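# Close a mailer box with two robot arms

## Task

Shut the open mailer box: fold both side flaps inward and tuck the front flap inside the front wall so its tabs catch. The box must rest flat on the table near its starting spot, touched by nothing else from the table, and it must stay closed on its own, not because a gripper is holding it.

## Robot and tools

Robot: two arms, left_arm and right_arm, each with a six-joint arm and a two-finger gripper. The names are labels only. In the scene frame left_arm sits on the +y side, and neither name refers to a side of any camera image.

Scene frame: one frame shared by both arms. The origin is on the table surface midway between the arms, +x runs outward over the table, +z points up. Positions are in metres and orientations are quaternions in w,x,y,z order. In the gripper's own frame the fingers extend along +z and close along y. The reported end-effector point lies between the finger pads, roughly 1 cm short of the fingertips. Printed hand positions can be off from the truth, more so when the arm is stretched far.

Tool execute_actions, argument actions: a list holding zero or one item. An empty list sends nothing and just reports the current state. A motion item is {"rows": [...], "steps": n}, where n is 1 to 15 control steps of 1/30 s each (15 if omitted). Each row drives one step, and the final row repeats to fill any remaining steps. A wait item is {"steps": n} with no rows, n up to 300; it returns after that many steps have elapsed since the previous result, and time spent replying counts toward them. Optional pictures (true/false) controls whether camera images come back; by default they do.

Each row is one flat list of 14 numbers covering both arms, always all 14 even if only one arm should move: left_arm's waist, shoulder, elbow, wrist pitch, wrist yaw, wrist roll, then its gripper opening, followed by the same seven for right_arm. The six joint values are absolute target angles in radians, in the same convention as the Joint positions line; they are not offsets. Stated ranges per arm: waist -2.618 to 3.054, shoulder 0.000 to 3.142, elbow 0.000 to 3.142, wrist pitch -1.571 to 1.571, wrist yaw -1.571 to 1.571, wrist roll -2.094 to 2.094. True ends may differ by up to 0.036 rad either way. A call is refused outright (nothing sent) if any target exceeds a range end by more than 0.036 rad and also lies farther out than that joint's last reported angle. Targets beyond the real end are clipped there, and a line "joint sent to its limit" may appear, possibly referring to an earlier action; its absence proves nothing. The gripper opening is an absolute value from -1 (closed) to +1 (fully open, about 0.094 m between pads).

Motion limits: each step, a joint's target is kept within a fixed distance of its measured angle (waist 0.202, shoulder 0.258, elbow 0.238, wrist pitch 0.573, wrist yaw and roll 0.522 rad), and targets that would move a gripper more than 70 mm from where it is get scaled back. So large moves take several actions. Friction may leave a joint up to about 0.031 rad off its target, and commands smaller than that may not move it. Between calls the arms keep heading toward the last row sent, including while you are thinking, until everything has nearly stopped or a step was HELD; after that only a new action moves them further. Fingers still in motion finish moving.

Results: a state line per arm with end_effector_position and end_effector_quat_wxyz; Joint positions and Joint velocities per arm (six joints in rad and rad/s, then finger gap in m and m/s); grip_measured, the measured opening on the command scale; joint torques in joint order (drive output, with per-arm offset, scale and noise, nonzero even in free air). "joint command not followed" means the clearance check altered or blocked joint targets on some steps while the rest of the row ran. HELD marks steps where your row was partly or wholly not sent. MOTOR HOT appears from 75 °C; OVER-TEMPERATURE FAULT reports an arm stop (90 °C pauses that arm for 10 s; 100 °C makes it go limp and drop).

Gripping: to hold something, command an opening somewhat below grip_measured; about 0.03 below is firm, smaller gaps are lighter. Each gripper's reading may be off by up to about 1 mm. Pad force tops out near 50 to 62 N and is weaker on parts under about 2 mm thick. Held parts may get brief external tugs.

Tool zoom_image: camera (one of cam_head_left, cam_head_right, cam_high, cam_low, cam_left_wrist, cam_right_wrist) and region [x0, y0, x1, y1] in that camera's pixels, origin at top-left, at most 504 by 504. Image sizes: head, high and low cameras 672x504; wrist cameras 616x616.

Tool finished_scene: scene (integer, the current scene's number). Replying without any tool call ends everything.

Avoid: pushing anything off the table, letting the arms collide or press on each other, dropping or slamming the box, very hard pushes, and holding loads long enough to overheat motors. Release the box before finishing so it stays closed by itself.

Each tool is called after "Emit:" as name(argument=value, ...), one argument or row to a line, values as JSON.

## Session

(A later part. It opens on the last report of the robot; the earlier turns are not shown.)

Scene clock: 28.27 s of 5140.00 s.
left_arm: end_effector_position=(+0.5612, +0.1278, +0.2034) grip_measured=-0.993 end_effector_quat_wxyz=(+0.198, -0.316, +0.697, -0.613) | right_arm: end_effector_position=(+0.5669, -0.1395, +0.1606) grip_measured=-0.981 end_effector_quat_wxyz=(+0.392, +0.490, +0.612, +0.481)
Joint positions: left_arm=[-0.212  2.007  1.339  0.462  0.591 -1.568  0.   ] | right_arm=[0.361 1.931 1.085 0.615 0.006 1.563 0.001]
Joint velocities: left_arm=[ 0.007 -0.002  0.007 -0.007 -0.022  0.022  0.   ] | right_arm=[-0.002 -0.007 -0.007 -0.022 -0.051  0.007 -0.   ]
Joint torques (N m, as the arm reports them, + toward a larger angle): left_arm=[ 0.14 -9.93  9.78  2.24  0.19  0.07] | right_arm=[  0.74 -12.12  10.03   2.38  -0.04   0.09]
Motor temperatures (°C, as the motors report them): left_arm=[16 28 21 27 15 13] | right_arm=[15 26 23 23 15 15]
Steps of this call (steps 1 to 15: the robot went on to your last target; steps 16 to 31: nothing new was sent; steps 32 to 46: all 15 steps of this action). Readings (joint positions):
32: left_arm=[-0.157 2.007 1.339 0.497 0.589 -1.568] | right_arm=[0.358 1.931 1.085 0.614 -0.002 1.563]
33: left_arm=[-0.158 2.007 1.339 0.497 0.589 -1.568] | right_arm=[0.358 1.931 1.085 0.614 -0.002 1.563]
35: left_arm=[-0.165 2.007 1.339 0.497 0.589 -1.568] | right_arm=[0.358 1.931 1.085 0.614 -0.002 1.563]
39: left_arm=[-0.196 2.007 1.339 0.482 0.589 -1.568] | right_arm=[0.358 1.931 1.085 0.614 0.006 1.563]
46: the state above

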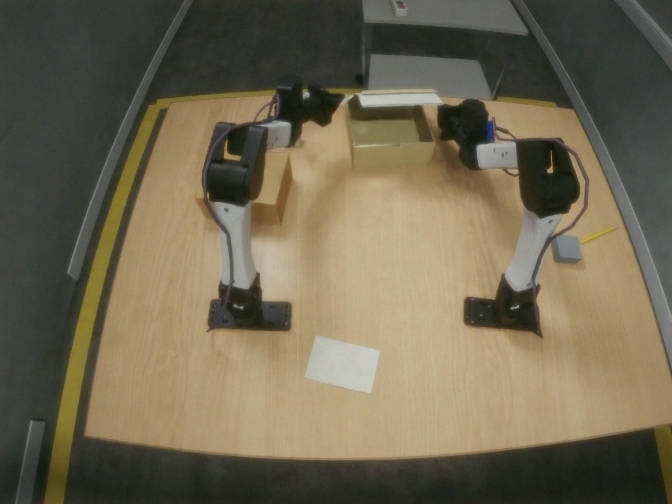

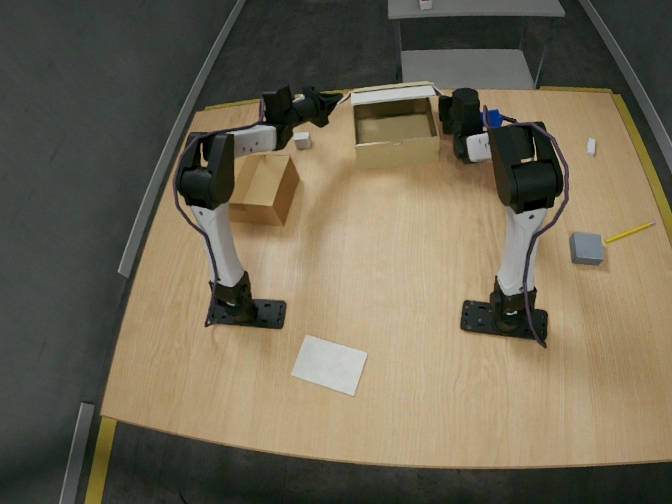

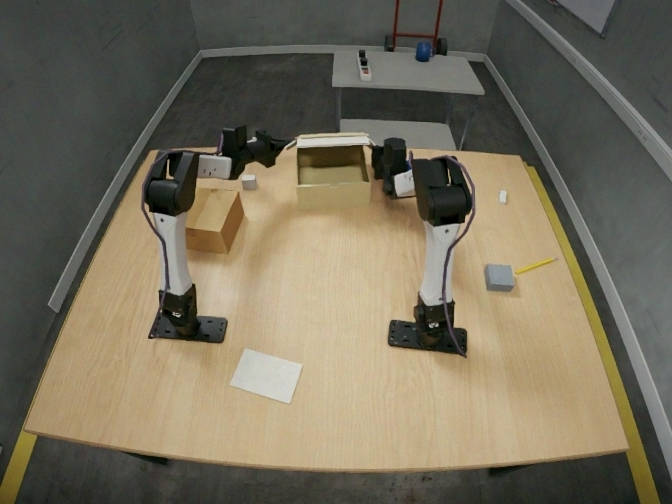

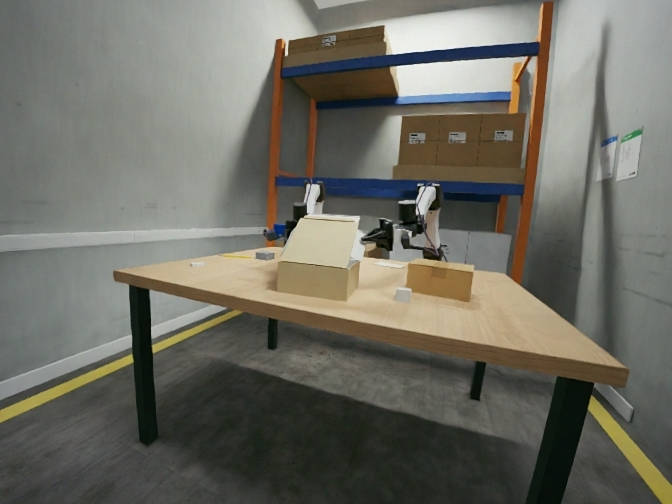

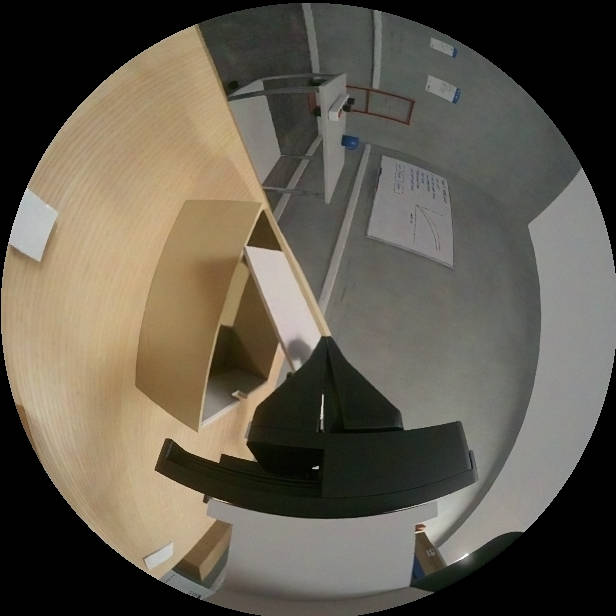

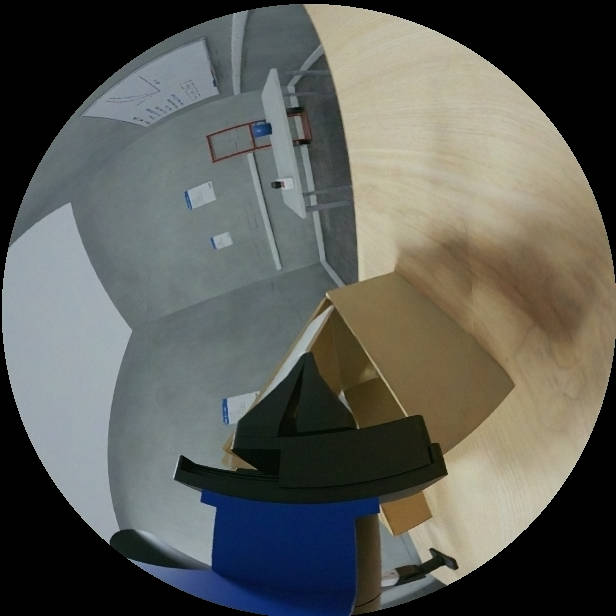

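Emit:
execute_actions(
  actions=[
    {"rows":[[-0.21,2.025,1.345,0.44,0.6,-1.57,-1,0.32,1.915,1.095,0.63,0,1.57,-1],[-0.21,2.025,1.345,0.44,0.6,-1.57,-1,0.27,1.915,1.095,0.63,0,1.57,-1],[-0.21,2.025,1.345,0.44,0.6,-1.57,-1,0.22,1.93,1.13,0.61,-0.05,1.57,-1],[-0.21,2.025,1.345,0.44,0.6,-1.57,-1,0.17,1.95,1.18,0.59,-0.13,1.57,-1],[-0.21,2.025,1.345,0.44,0.6,-1.57,-1,0.12,1.98,1.23,0.56,-0.22,1.57,-1],[-0.21,2.025,1.345,0.44,0.6,-1.57,-1,0.09,2.01,1.285,0.53,-0.32,1.57,-1],[-0.21,2.025,1.345,0.44,0.6,-1.57,-1,0.08,2.04,1.34,0.5,-0.42,1.57,-1],[-0.21,2.025,1.345,0.44,0.6,-1.57,-1,0.08,2.065,1.395,0.47,-0.52,1.57,-1],[-0.21,2.025,1.345,0.44,0.6,-1.57,-1,0.08,2.09,1.445,0.445,-0.6,1.57,-1]],"steps":15},
  ],
  pictures=false,
)

Emit:
execute_actions(
  actions=[
    {"rows":[[-0.21,2.025,1.345,0.44,0.6,-1.57,-1,0.1,2.09,1.445,0.445,-0.6,1.57,-1],[-0.21,2.025,1.345,0.44,0.6,-1.57,-1,0.12,2.09,1.445,0.445,-0.6,1.57,-1],[-0.21,2.025,1.345,0.44,0.6,-1.57,-1,0.14,2.09,1.445,0.445,-0.6,1.57,-1]],"steps":12},
  ],
)

Emit:
zoom_image(
  camera="cam_head_right",
  region=[300,50,510,190],
)

Scene clock: 30.13 s of 5140.00 s.
left_arm: end_effector_position=(+0.5610, +0.1278, +0.2025) grip_measured=-0.993 end_effector_quat_wxyz=(+0.196, -0.317, +0.698, -0.612) | right_arm: end_effector_position=(+0.6256, -0.2285, +0.2117) grip_measured=-0.981 end_effector_quat_wxyz=(+0.337, +0.430, +0.619, +0.564)
Joint positions: left_arm=[-0.212  2.007  1.339  0.457  0.591 -1.568  0.   ] | right_arm=[ 0.056  2.072  1.431  0.484 -0.507  1.564  0.001]
Joint velocities: left_arm=[ 0.002 -0.012  0.002 -0.022  0.022  0.081  0.001] | right_arm=[ 0.261 -0.007  0.002 -0.168 -0.593 -0.081  0.   ]
Joint torques (N m, as the arm reports them, + toward a larger angle): left_arm=[ 0.58 -9.92  9.78  2.23  0.19  0.06] | right_arm=[  0.87 -11.27  10.93   2.15  -0.05   0.09]
Motor temperatures (°C, as the motors report them): left_arm=[16 28 21 27 15 13] | right_arm=[15 26 23 23 15 15]
Steps of this call (steps 1 to 15: the robot went on to your last target; steps 16 to 41: nothing new was sent; steps 42 to 56: all 15 steps of this action). Readings (joint positions):
42: left_arm=[-0.212 2.007 1.339 0.457 0.591 -1.568] | right_arm=[0.358 1.931 1.085 0.615 0.005 1.563]
43: left_arm=[-0.212 2.007 1.339 0.457 0.591 -1.568] | right_arm=[0.349 1.931 1.085 0.615 -0.000 1.563]
45: left_arm=[-0.212 2.007 1.339 0.457 0.591 -1.568] | right_arm=[0.297 1.935 1.103 0.602 -0.036 1.564]
49: left_arm=[-0.212 2.007 1.339 0.457 0.591 -1.568] | right_arm=[0.114 2.013 1.289 0.545 -0.232 1.564]
56: the state above

Scene clock: 30.53 s of 5140.00 s.
left_arm: end_effector_position=(+0.5610, +0.1278, +0.2025) grip_measured=-0.993 end_effector_quat_wxyz=(+0.196, -0.317, +0.698, -0.612) | right_arm: end_effector_position=(+0.6122, -0.1605, +0.2017) grip_measured=-0.981 end_effector_quat_wxyz=(+0.271, +0.388, +0.656, +0.588)
Joint positions: left_arm=[-0.212  2.007  1.339  0.457  0.591 -1.568  0.   ] | right_arm=[ 0.148  2.079  1.431  0.452 -0.591  1.564  0.001]
Joint velocities: left_arm=[-0.002 -0.007  0.002 -0.066  0.037 -0.007 -0.001] | right_arm=[-0.022  0.002 -0.012 -0.125  0.022  0.051  0.001]
Joint torques (N m, as the arm reports them, + toward a larger angle): left_arm=[ 0.58 -9.92  9.78  2.23  0.19  0.06] | right_arm=[ -0.3  -11.8   11.01   2.12  -0.11   0.09]
Motor temperatures (°C, as the motors report them): left_arm=[16 28 21 27 15 13] | right_arm=[15 26 23 23 15 15]
Steps of this call (steps 1 to 12: all 12 steps of this action). Readings (joint positions):
1: left_arm=[-0.212 2.007 1.339 0.457 0.591 -1.568] | right_arm=[0.066 2.072 1.431 0.476 -0.524 1.564]
2: left_arm=[-0.212 2.007 1.339 0.457 0.591 -1.568] | right_arm=[0.077 2.074 1.431 0.472 -0.537 1.564]
4: left_arm=[-0.212 2.007 1.339 0.457 0.591 -1.568] | right_arm=[0.106 2.076 1.431 0.464 -0.556 1.564]
8: left_arm=[-0.212 2.007 1.339 0.457 0.591 -1.568] | right_arm=[0.148 2.079 1.431 0.454 -0.584 1.564]
12: the state above

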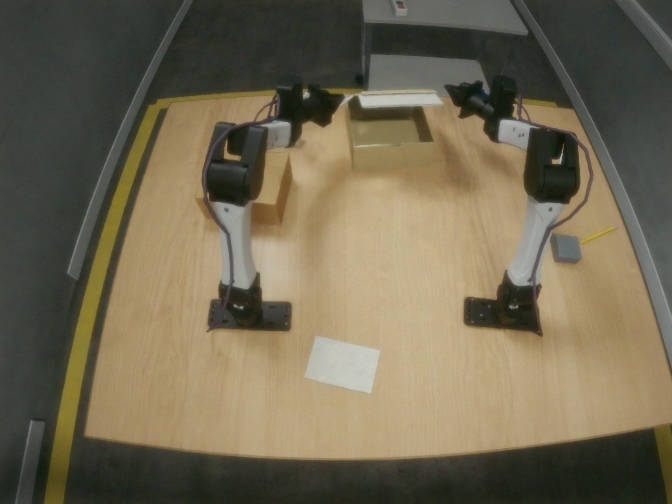

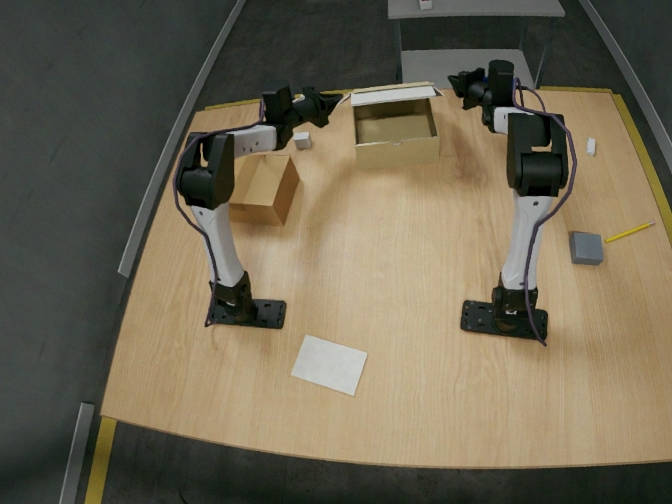

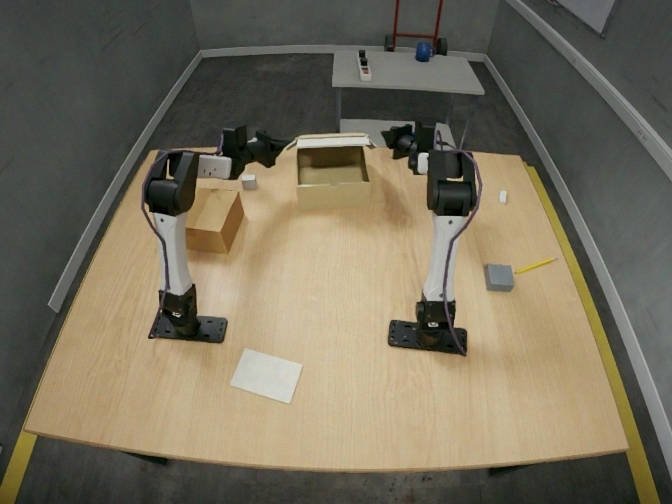

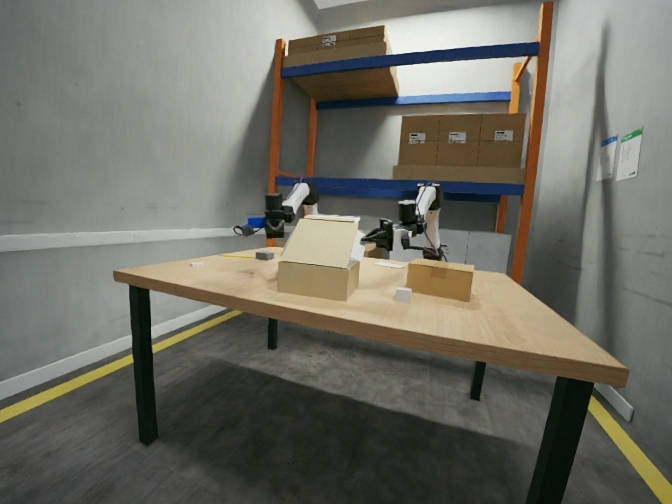

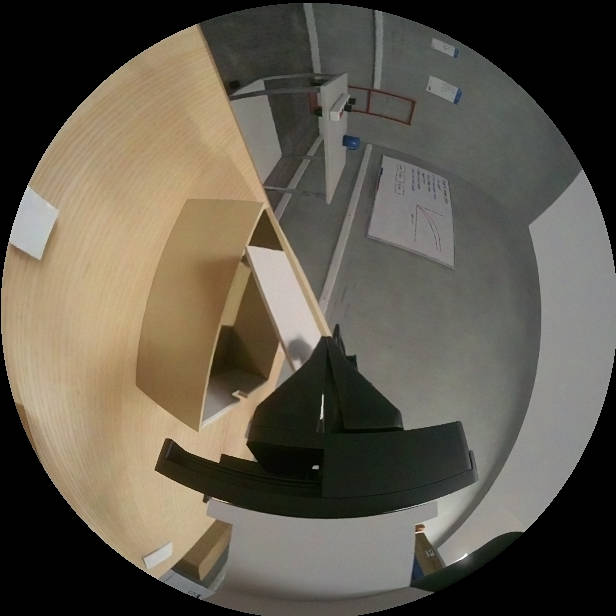

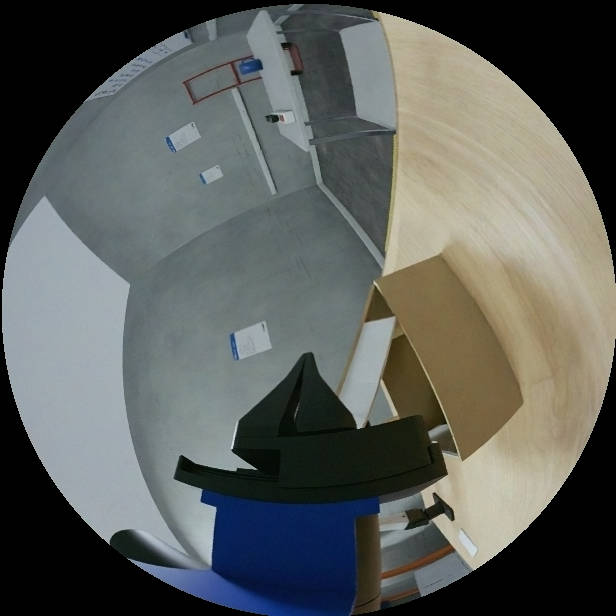

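Region (300, 50, 510, 190) of cam_head_right's 672x504 image, scaled by 2.400, with more detail than that image has.

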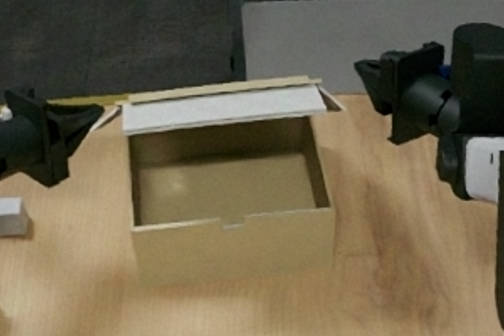

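Emit:
execute_actions(
  actions=[
    {"rows":[[-0.21,2.025,1.345,0.44,0.6,-1.57,-1,0.15,2.09,1.445,0.44,-0.66,1.57,-1],[-0.21,2.025,1.345,0.44,0.6,-1.57,-1,0.15,2.09,1.445,0.43,-0.72,1.57,-1],[-0.21,2.025,1.345,0.44,0.6,-1.57,-1,0.15,2.09,1.445,0.42,-0.78,1.57,-1],[-0.21,2.025,1.345,0.44,0.6,-1.57,-1,0.15,2.09,1.445,0.41,-0.84,1.57,-1],[-0.21,2.025,1.345,0.44,0.6,-1.57,-1,0.15,2.09,1.445,0.40,-0.92,1.57,-1]],"steps":15},
  ],
)

Emit:
zoom_image(
  camera="cam_head_right",
  region=[300,50,510,190],
)

Scene clock: 32.43 s of 5140.00 s.
left_arm: end_effector_position=(+0.5610, +0.1278, +0.2025) grip_measured=-0.993 end_effector_quat_wxyz=(+0.196, -0.317, +0.698, -0.612) | right_arm: end_effector_position=(+0.5759, -0.1227, +0.2009) grip_measured=-0.981 end_effector_quat_wxyz=(+0.154, +0.309, +0.692, +0.634)
Joint positions: left_arm=[-0.212  2.007  1.339  0.457  0.591 -1.568  0.   ] | right_arm=[ 0.148  2.079  1.431  0.408 -0.895  1.564  0.001]
Joint velocities: left_arm=[-0.002  0.007  0.012  0.007 -0.037 -0.022 -0.   ] | right_arm=[-0.012 -0.002 -0.007 -0.007 -0.139  0.037 -0.001]
Joint torques (N m, as the arm reports them, + toward a larger angle): left_arm=[ 0.59 -9.92  9.78  2.23  0.19  0.06] | right_arm=[  0.39 -11.7   10.87   1.95  -0.18   0.09]
Motor temperatures (°C, as the motors report them): left_arm=[16 29 21 27 15 13] | right_arm=[15 26 23 23 15 15]
Steps of this call (steps 1 to 15: the robot went on to your last target; steps 16 to 42: nothing new was sent; steps 43 to 57: all 15 steps of this action). Readings (joint positions):
43: left_arm=[-0.212 2.007 1.339 0.457 0.591 -1.568] | right_arm=[0.148 2.079 1.431 0.450 -0.602 1.564]
44: left_arm=[-0.212 2.007 1.339 0.457 0.591 -1.568] | right_arm=[0.148 2.079 1.431 0.449 -0.621 1.564]
46: left_arm=[-0.212 2.007 1.339 0.457 0.591 -1.568] | right_arm=[0.148 2.079 1.431 0.440 -0.683 1.564]
50: left_arm=[-0.212 2.007 1.339 0.457 0.591 -1.568] | right_arm=[0.148 2.079 1.431 0.419 -0.819 1.564]
57: the state above

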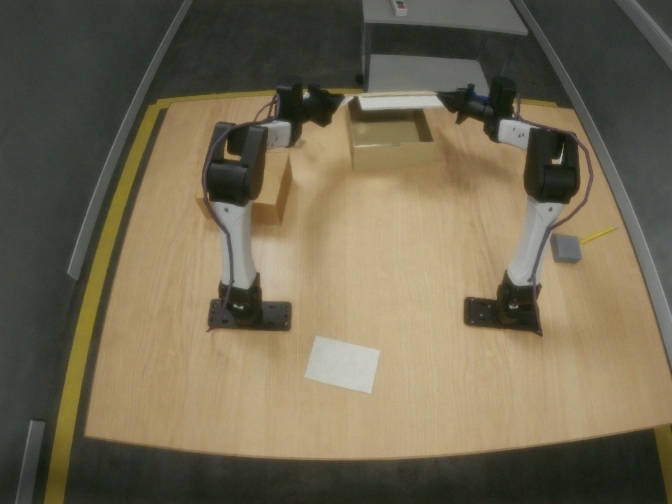

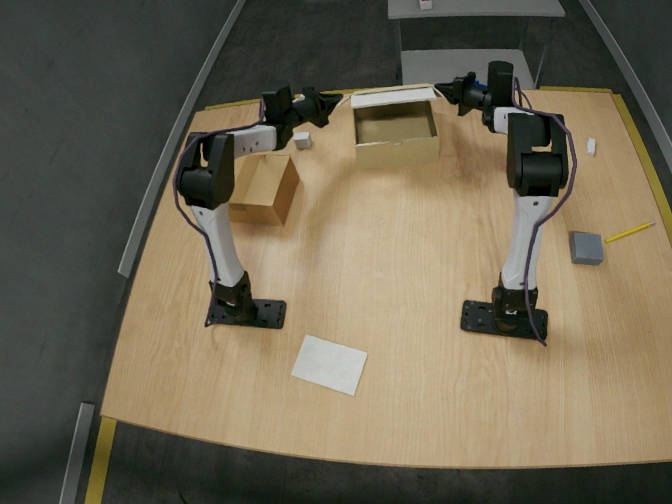

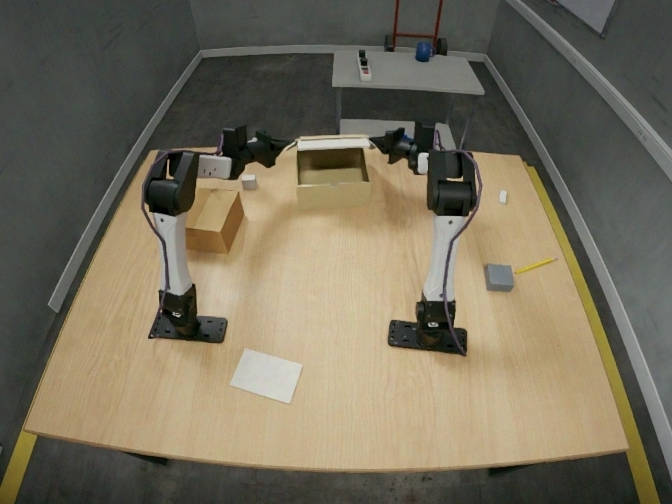

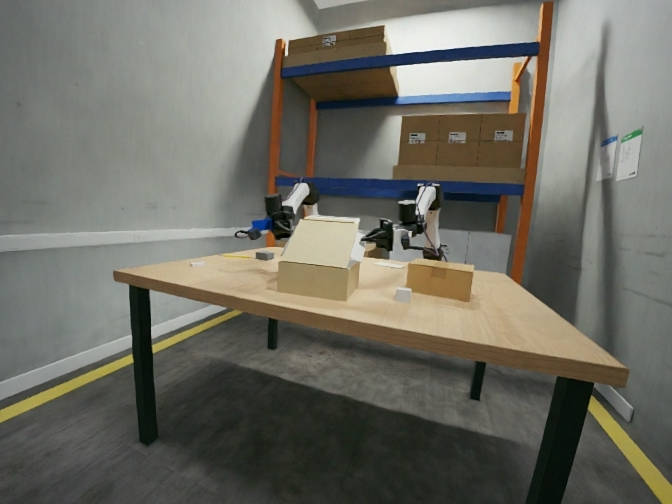

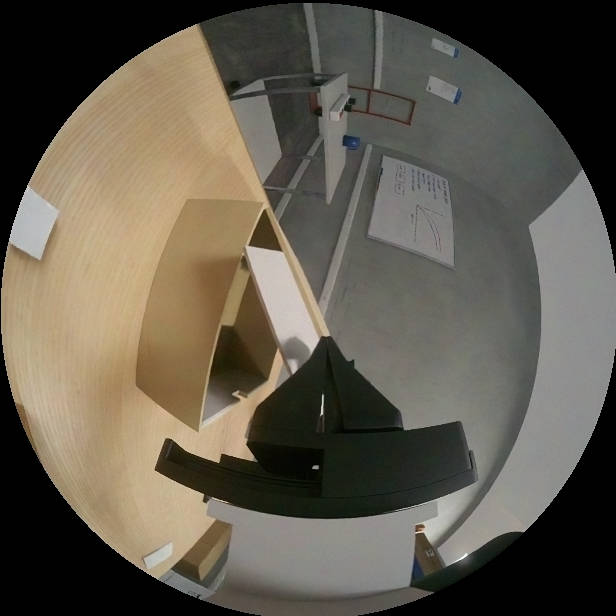

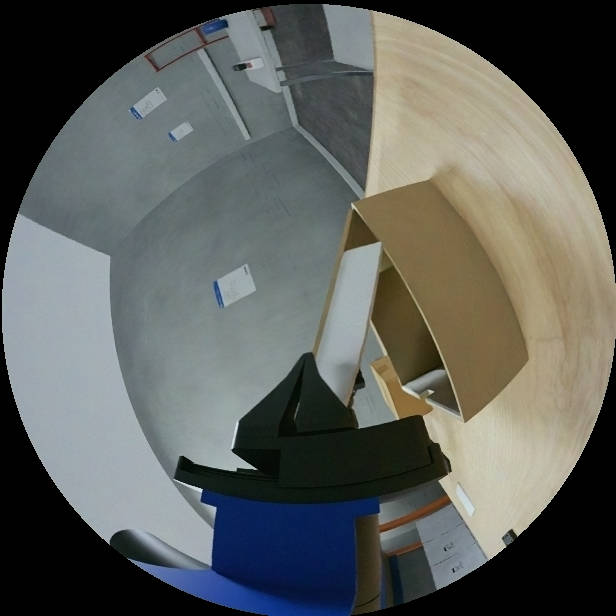

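Region (300, 50, 510, 190) of cam_head_right's 672x504 image, scaled by 2.400, with more detail than that image has.

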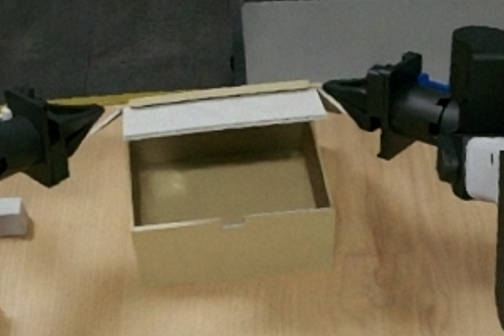

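Emit:
execute_actions(
  actions=[
    {"rows":[[-0.19,2.025,1.345,0.46,0.6,-1.57,-1,0.1,2.08,1.43,0.42,-0.75,1.57,-0.5],[-0.17,2.025,1.345,0.48,0.6,-1.57,-1,0.06,2.07,1.42,0.46,-0.55,1.57,0],[-0.15,2.025,1.345,0.48,0.6,-1.57,-1,0.06,2.05,1.38,0.52,-0.35,1.57,0],[-0.15,2.025,1.345,0.48,0.6,-1.57,-1,0.06,2.02,1.30,0.62,-0.15,1.57,0],[-0.15,2.025,1.345,0.48,0.6,-1.57,-1,0.06,1.98,1.21,0.72,0,1.57,0],[-0.15,2.025,1.345,0.48,0.6,-1.57,-1,0.06,1.94,1.12,0.82,0,1.57,0],[-0.15,2.025,1.345,0.48,0.6,-1.57,-1,0.06,1.9,1.03,0.92,0,1.57,0],[-0.15,2.025,1.345,0.48,0.6,-1.57,-1,0.06,1.86,0.94,1.02,0,1.57,0],[-0.15,2.025,1.345,0.48,0.6,-1.57,-1,0.06,1.82,0.85,1.12,0,1.57,0],[-0.15,2.025,1.345,0.48,0.6,-1.57,-1,0.06,1.78,0.76,1.22,0,1.57,0],[-0.15,2.025,1.345,0.48,0.6,-1.57,-1,0.06,1.73,0.67,1.3,0,1.57,0],[-0.15,2.025,1.345,0.48,0.6,-1.57,-1,0.06,1.68,0.58,1.3,0,1.57,0],[-0.15,2.025,1.345,0.48,0.6,-1.57,-1,0.06,1.62,0.48,1.3,0,1.57,0]],"steps":15},
  ],
  pictures=false,
)

Emit:
execute_actions(
  actions=[
    {"rows":[[-0.15,2.025,1.345,0.48,0.6,-1.57,-1,0.06,1.62,0.48,1.3,0,1.57,0],[-0.15,2.025,1.345,0.48,0.6,-1.57,-1,0.06,1.62,0.48,1.3,0,1.57,0],[-0.15,2.025,1.345,0.48,0.6,-1.57,-1,0.12,1.62,0.48,1.3,0,1.57,0],[-0.15,2.025,1.345,0.48,0.6,-1.57,-1,0.19,1.62,0.48,1.3,0,1.57,0],[-0.15,2.025,1.345,0.48,0.6,-1.57,-1,0.26,1.62,0.48,1.3,0,1.57,0],[-0.15,2.025,1.345,0.48,0.6,-1.57,-1,0.33,1.62,0.48,1.3,0,1.57,0],[-0.15,2.025,1.345,0.48,0.6,-1.57,-1,0.4,1.62,0.48,1.3,0,1.57,0],[-0.15,2.025,1.345,0.48,0.6,-1.57,-1,0.47,1.62,0.48,1.3,0,1.57,0],[-0.15,2.025,1.345,0.48,0.6,-1.57,-1,0.54,1.62,0.48,1.3,0,1.57,0],[-0.15,2.025,1.345,0.48,0.6,-1.57,-1,0.6,1.62,0.48,1.3,0,1.57,0],[-0.15,2.025,1.345,0.48,0.6,-1.57,-1,0.64,1.62,0.48,1.3,0,1.57,0]],"steps":15},
  ],
)

Scene clock: 35.90 s of 5140.00 s.
left_arm: end_effector_position=(+0.5746, +0.1632, +0.2042) grip_measured=-0.993 end_effector_quat_wxyz=(+0.217, -0.337, +0.686, -0.607) | right_arm: end_effector_position=(+0.4675, -0.2902, +0.1882) grip_measured=-0.001 end_effector_quat_wxyz=(+0.515, +0.500, +0.489, +0.496)
Joint positions: left_arm=[-0.146  2.007  1.339  0.465  0.596 -1.568  0.   ] | right_arm=[ 0.05   1.653  0.535  1.14  -0.064  1.564  0.047]
Joint velocities: left_arm=[ 0.017 -0.002 -0.002  0.022 -0.037 -0.007  0.   ] | right_arm=[ 0.002 -0.769 -1.311  1.048  0.432  0.022 -0.   ]
Joint torques (N m, as the arm reports them, + toward a larger angle): left_arm=[ 0.   -9.91  9.78  2.57  0.13  0.06] | right_arm=[ 0.86 -5.56 10.35  2.26  0.01  0.08]
Motor temperatures (°C, as the motors report them): left_arm=[16 29 22 27 15 13] | right_arm=[15 27 24 23 15 15]
Steps of this call (steps 1 to 30: the robot went on to your last target; steps 31 to 89: nothing new was sent; steps 90 to 104: all 15 steps of this action). Readings (joint positions):
90: left_arm=[-0.211 2.007 1.339 0.457 0.592 -1.568] | right_arm=[0.146 2.079 1.431 0.406 -0.892 1.564]
91: left_arm=[-0.207 2.007 1.339 0.458 0.594 -1.568] | right_arm=[0.140 2.079 1.431 0.411 -0.840 1.564]
93: left_arm=[-0.188 2.007 1.339 0.460 0.596 -1.568] | right_arm=[0.115 2.071 1.401 0.460 -0.676 1.564]
97: left_arm=[-0.149 2.007 1.339 0.463 0.596 -1.568] | right_arm=[0.057 1.949 1.106 0.703 -0.303 1.564]
104: the state above

Scene clock: 36.40 s of 5140.00 s.
left_arm: end_effector_position=(+0.5746, +0.1632, +0.2042) grip_measured=-0.993 end_effector_quat_wxyz=(+0.217, -0.337, +0.686, -0.607) | right_arm: end_effector_position=(+0.3981, -0.0426, +0.2118) grip_measured=-0.001 end_effector_quat_wxyz=(+0.377, +0.324, +0.573, +0.652)
Joint positions: left_arm=[-0.146  2.007  1.339  0.465  0.596 -1.568  0.   ] | right_arm=[ 0.657  1.631  0.488  1.277 -0.018  1.564  0.047]
Joint velocities: left_arm=[-0.002 -0.022 -0.002  0.081  0.037 -0.022 -0.   ] | right_arm=[ 0.007 -0.007 -0.007  0.11   0.022 -0.022 -0.001]
Joint torques (N m, as the arm reports them, + toward a larger angle): left_arm=[-0.06 -9.93  9.78  2.57  0.14  0.07] | right_arm=[-0.77 -7.39  6.66  2.34  0.16  0.1 ]
Motor temperatures (°C, as the motors report them): left_arm=[16 29 22 27 15 13] | right_arm=[15 27 24 23 15 15]
Steps of this call (steps 1 to 15: all 15 steps of this action). Readings (joint positions):
1: left_arm=[-0.146 2.007 1.339 0.465 0.596 -1.568] | right_arm=[0.050 1.635 0.504 1.170 -0.052 1.564]
2: left_arm=[-0.146 2.007 1.339 0.465 0.596 -1.568] | right_arm=[0.050 1.631 0.490 1.193 -0.042 1.564]
4: left_arm=[-0.146 2.007 1.339 0.465 0.596 -1.568] | right_arm=[0.081 1.631 0.488 1.223 -0.016 1.564]
8: left_arm=[-0.146 2.007 1.339 0.465 0.596 -1.568] | right_arm=[0.323 1.631 0.488 1.259 0.001 1.564]
15: the state above

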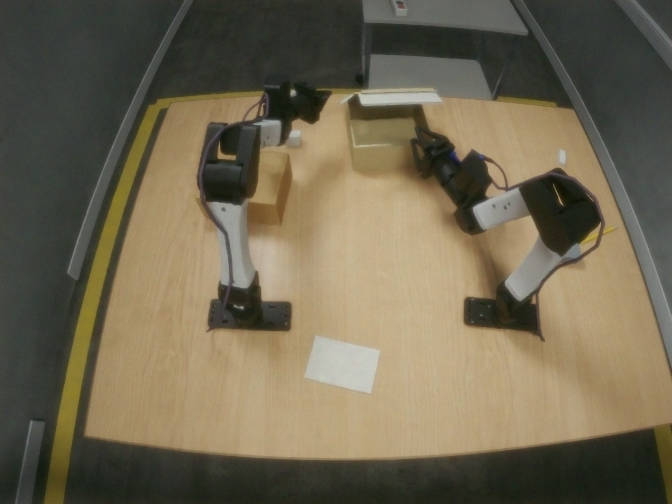

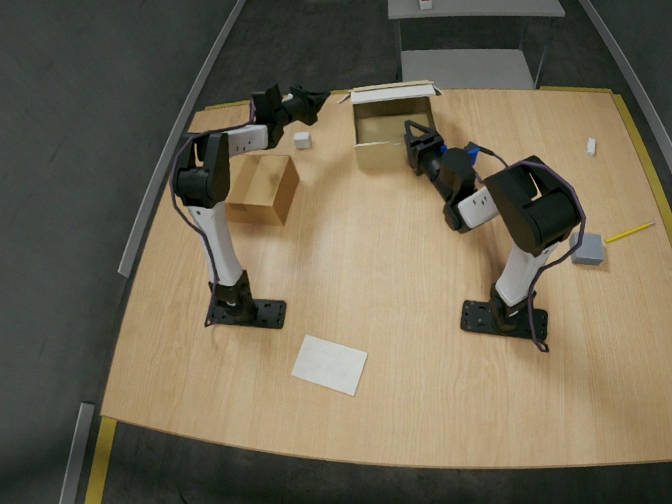

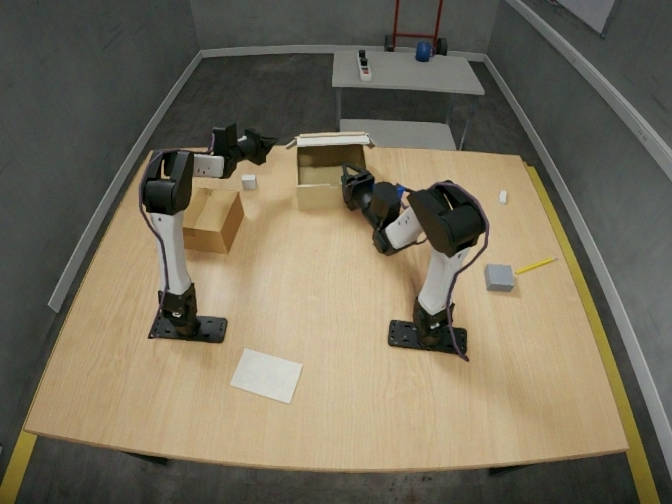

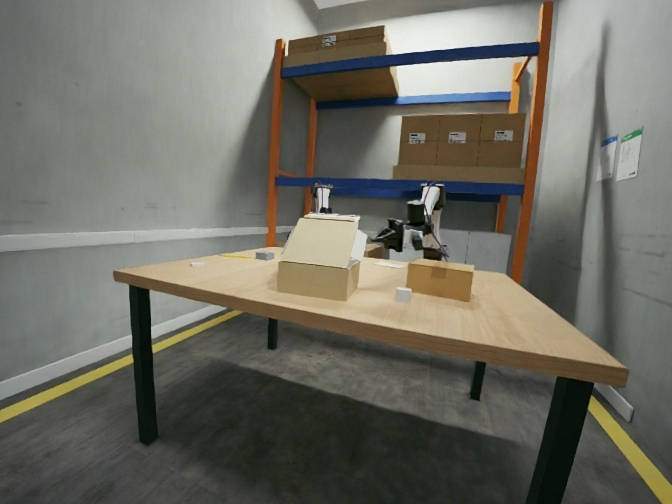

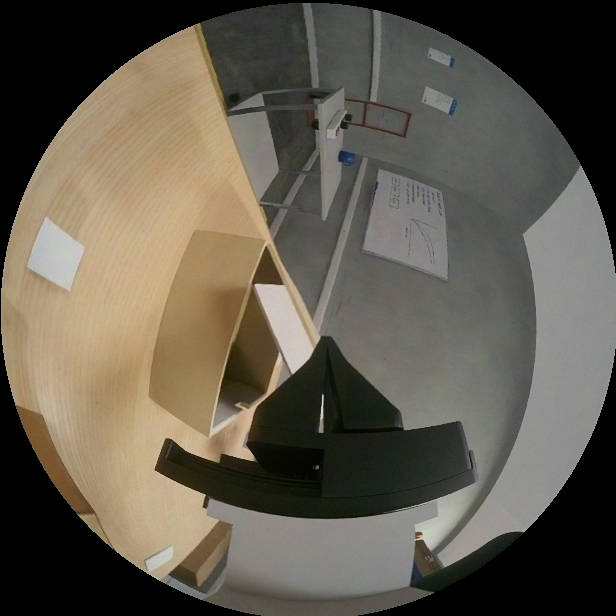

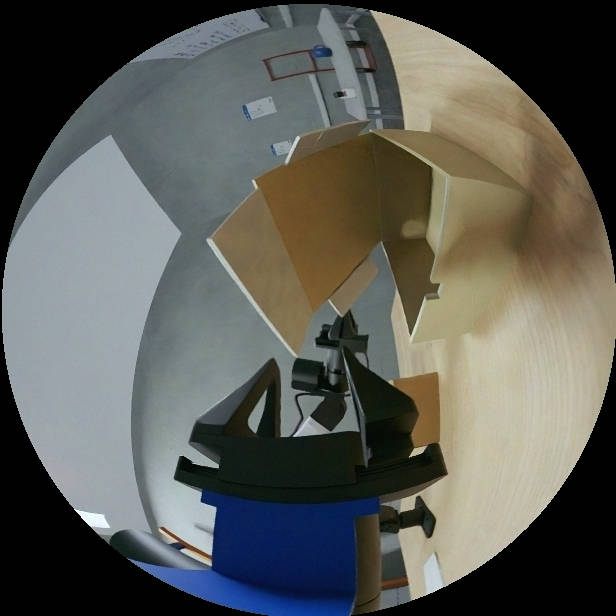

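Emit:
execute_actions(
  actions=[
    {"rows":[[-0.15,2.025,1.345,0.48,0.6,-1.57,-1,0.64,1.59,0.51,1.15,0,1.57,0.4],[-0.15,2.025,1.345,0.48,0.6,-1.57,-1,0.64,1.56,0.54,1.0,0,1.57,0.4],[-0.15,2.025,1.345,0.48,0.6,-1.57,-1,0.64,1.53,0.57,0.85,0,1.57,0.4],[-0.15,2.025,1.345,0.48,0.6,-1.57,-1,0.64,1.5,0.6,0.72,0,1.57,0.4],[-0.15,2.025,1.345,0.48,0.6,-1.57,-1,0.64,1.47,0.64,0.67,0,1.57,0.4],[-0.15,2.025,1.345,0.48,0.6,-1.57,-1,0.64,1.43,0.68,0.67,0,1.57,0.4],[-0.15,2.025,1.345,0.48,0.6,-1.57,-1,0.64,1.39,0.72,0.67,0,1.57,0.4]],"steps":15},
  ],
  pictures=false,
)

Emit:
execute_actions(
  actions=[
    {"steps":8},
  ],
)

Scene clock: 38.17 s of 5140.00 s.
left_arm: end_effector_position=(+0.5746, +0.1632, +0.2043) grip_measured=-0.993 end_effector_quat_wxyz=(+0.218, -0.336, +0.686, -0.607) | right_arm: end_effector_position=(+0.4098, -0.0424, +0.2868) grip_measured=+0.399 end_effector_quat_wxyz=(+0.372, +0.343, +0.590, +0.630)
Joint positions: left_arm=[-0.146  2.007  1.339  0.465  0.596 -1.568  0.   ] | right_arm=[ 0.649  1.382  0.721  0.731 -0.006  1.564  0.066]
Joint velocities: left_arm=[-0.022 -0.007  0.007 -0.007 -0.051 -0.007  0.   ] | right_arm=[-0.002 -0.007  0.007 -0.564  0.022  0.022 -0.001]
Joint torques (N m, as the arm reports them, + toward a larger angle): left_arm=[ 0.   -9.92  9.78  2.57  0.14  0.06] | right_arm=[-0.27 -5.36  9.48  2.31  0.06  0.08]
Motor temperatures (°C, as the motors report them): left_arm=[16 29 22 27 15 13] | right_arm=[15 27 24 23 15 15]
Steps of this call (steps 1 to 30: the robot went on to your last target; steps 31 to 38: nothing new was sent; steps 39 to 53: all 15 steps of this action). Readings (joint positions):
39: left_arm=[-0.146 2.007 1.339 0.465 0.596 -1.568] | right_arm=[0.649 1.627 0.489 1.267 -0.006 1.564]
40: left_arm=[-0.146 2.007 1.339 0.465 0.596 -1.568] | right_arm=[0.649 1.614 0.495 1.220 -0.006 1.564]
42: left_arm=[-0.146 2.007 1.339 0.465 0.596 -1.568] | right_arm=[0.649 1.574 0.531 1.062 -0.006 1.564]
46: left_arm=[-0.146 2.007 1.339 0.465 0.596 -1.568] | right_arm=[0.649 1.463 0.656 0.801 -0.006 1.564]
53: the state above

Scene clock: 38.43 s of 5140.00 s.
left_arm: end_effector_position=(+0.5746, +0.1632, +0.2043) grip_measured=-0.993 end_effector_quat_wxyz=(+0.218, -0.336, +0.686, -0.607) | right_arm: end_effector_position=(+0.4103, -0.0422, +0.2750) grip_measured=+0.399 end_effector_quat_wxyz=(+0.363, +0.351, +0.605, +0.616)
Joint positions: left_arm=[-0.146  2.007  1.339  0.465  0.596 -1.568  0.   ] | right_arm=[ 0.649  1.382  0.721  0.683 -0.006  1.564  0.066]
Joint velocities: left_arm=[ 0.002 -0.007 -0.012 -0.051  0.007 -0.066 -0.001] | right_arm=[-0.012  0.002  0.002 -0.066  0.081 -0.037 -0.002]
Joint torques (N m, as the arm reports them, + toward a larger angle): left_arm=[-0.01 -9.92  9.77  2.57  0.14  0.06] | right_arm=[-0.25 -5.35  9.51  2.16  0.07  0.08]
Motor temperatures (°C, as the motors report them): left_arm=[16 29 22 27 15 13] | right_arm=[15 27 24 23 15 15]
Steps of this call (steps 1 to 8: the robot went on to your last target). Readings (joint positions):
1: left_arm=[-0.146 2.007 1.339 0.465 0.596 -1.568] | right_arm=[0.649 1.382 0.721 0.717 -0.006 1.564]
2: left_arm=[-0.146 2.007 1.339 0.465 0.596 -1.568] | right_arm=[0.649 1.382 0.721 0.708 -0.006 1.564]
4: left_arm=[-0.146 2.007 1.339 0.465 0.596 -1.568] | right_arm=[0.649 1.382 0.721 0.695 -0.006 1.564]
8: the state above

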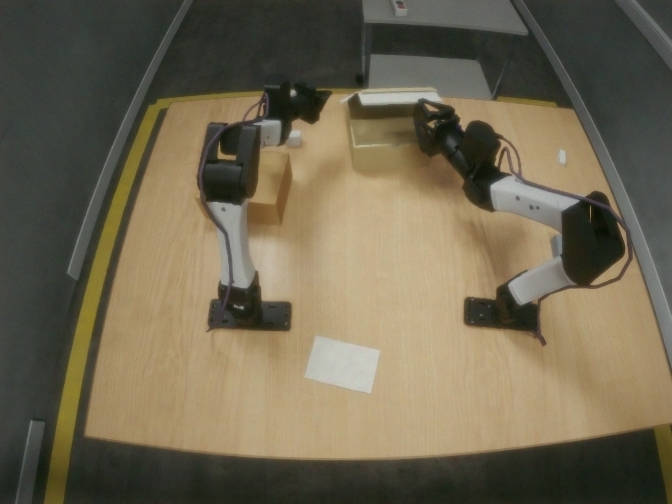

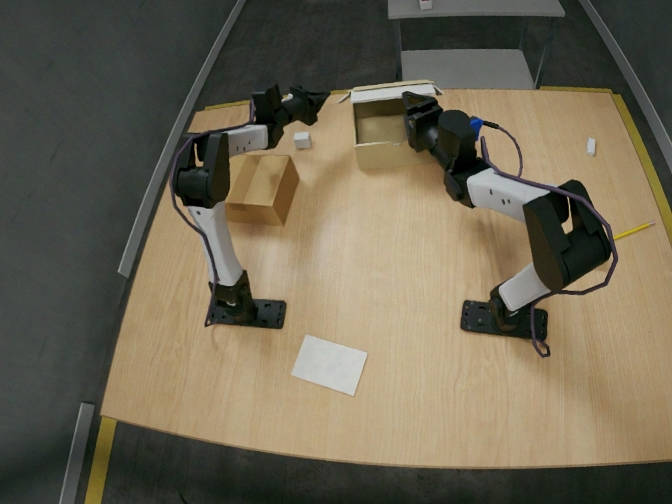

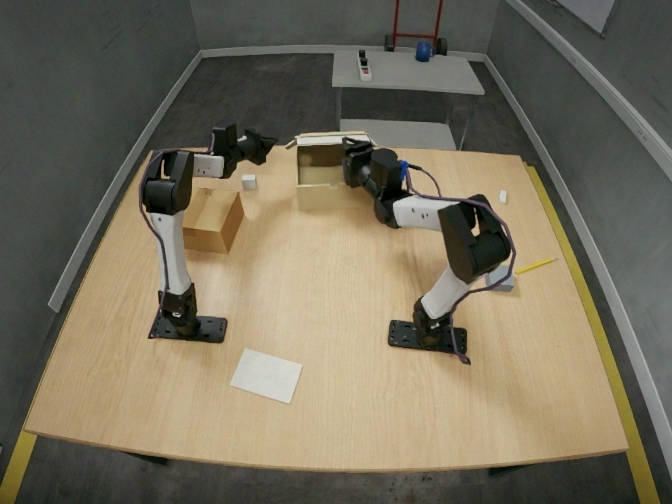

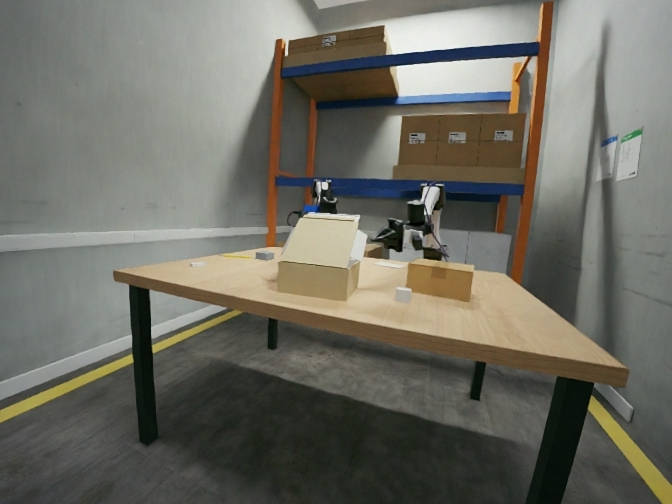

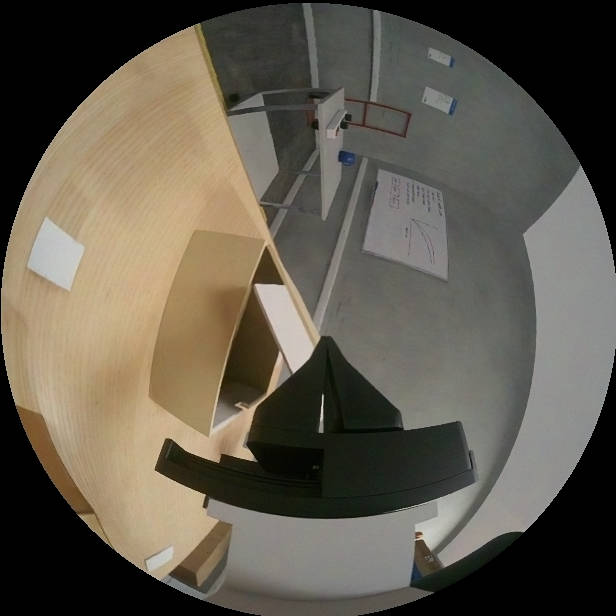

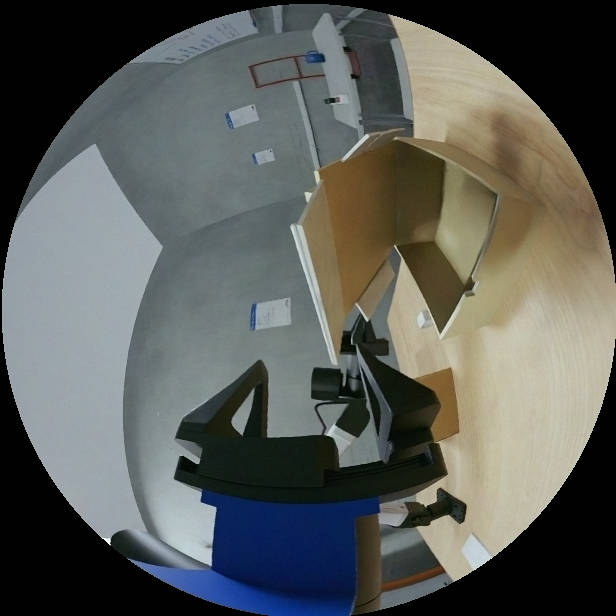

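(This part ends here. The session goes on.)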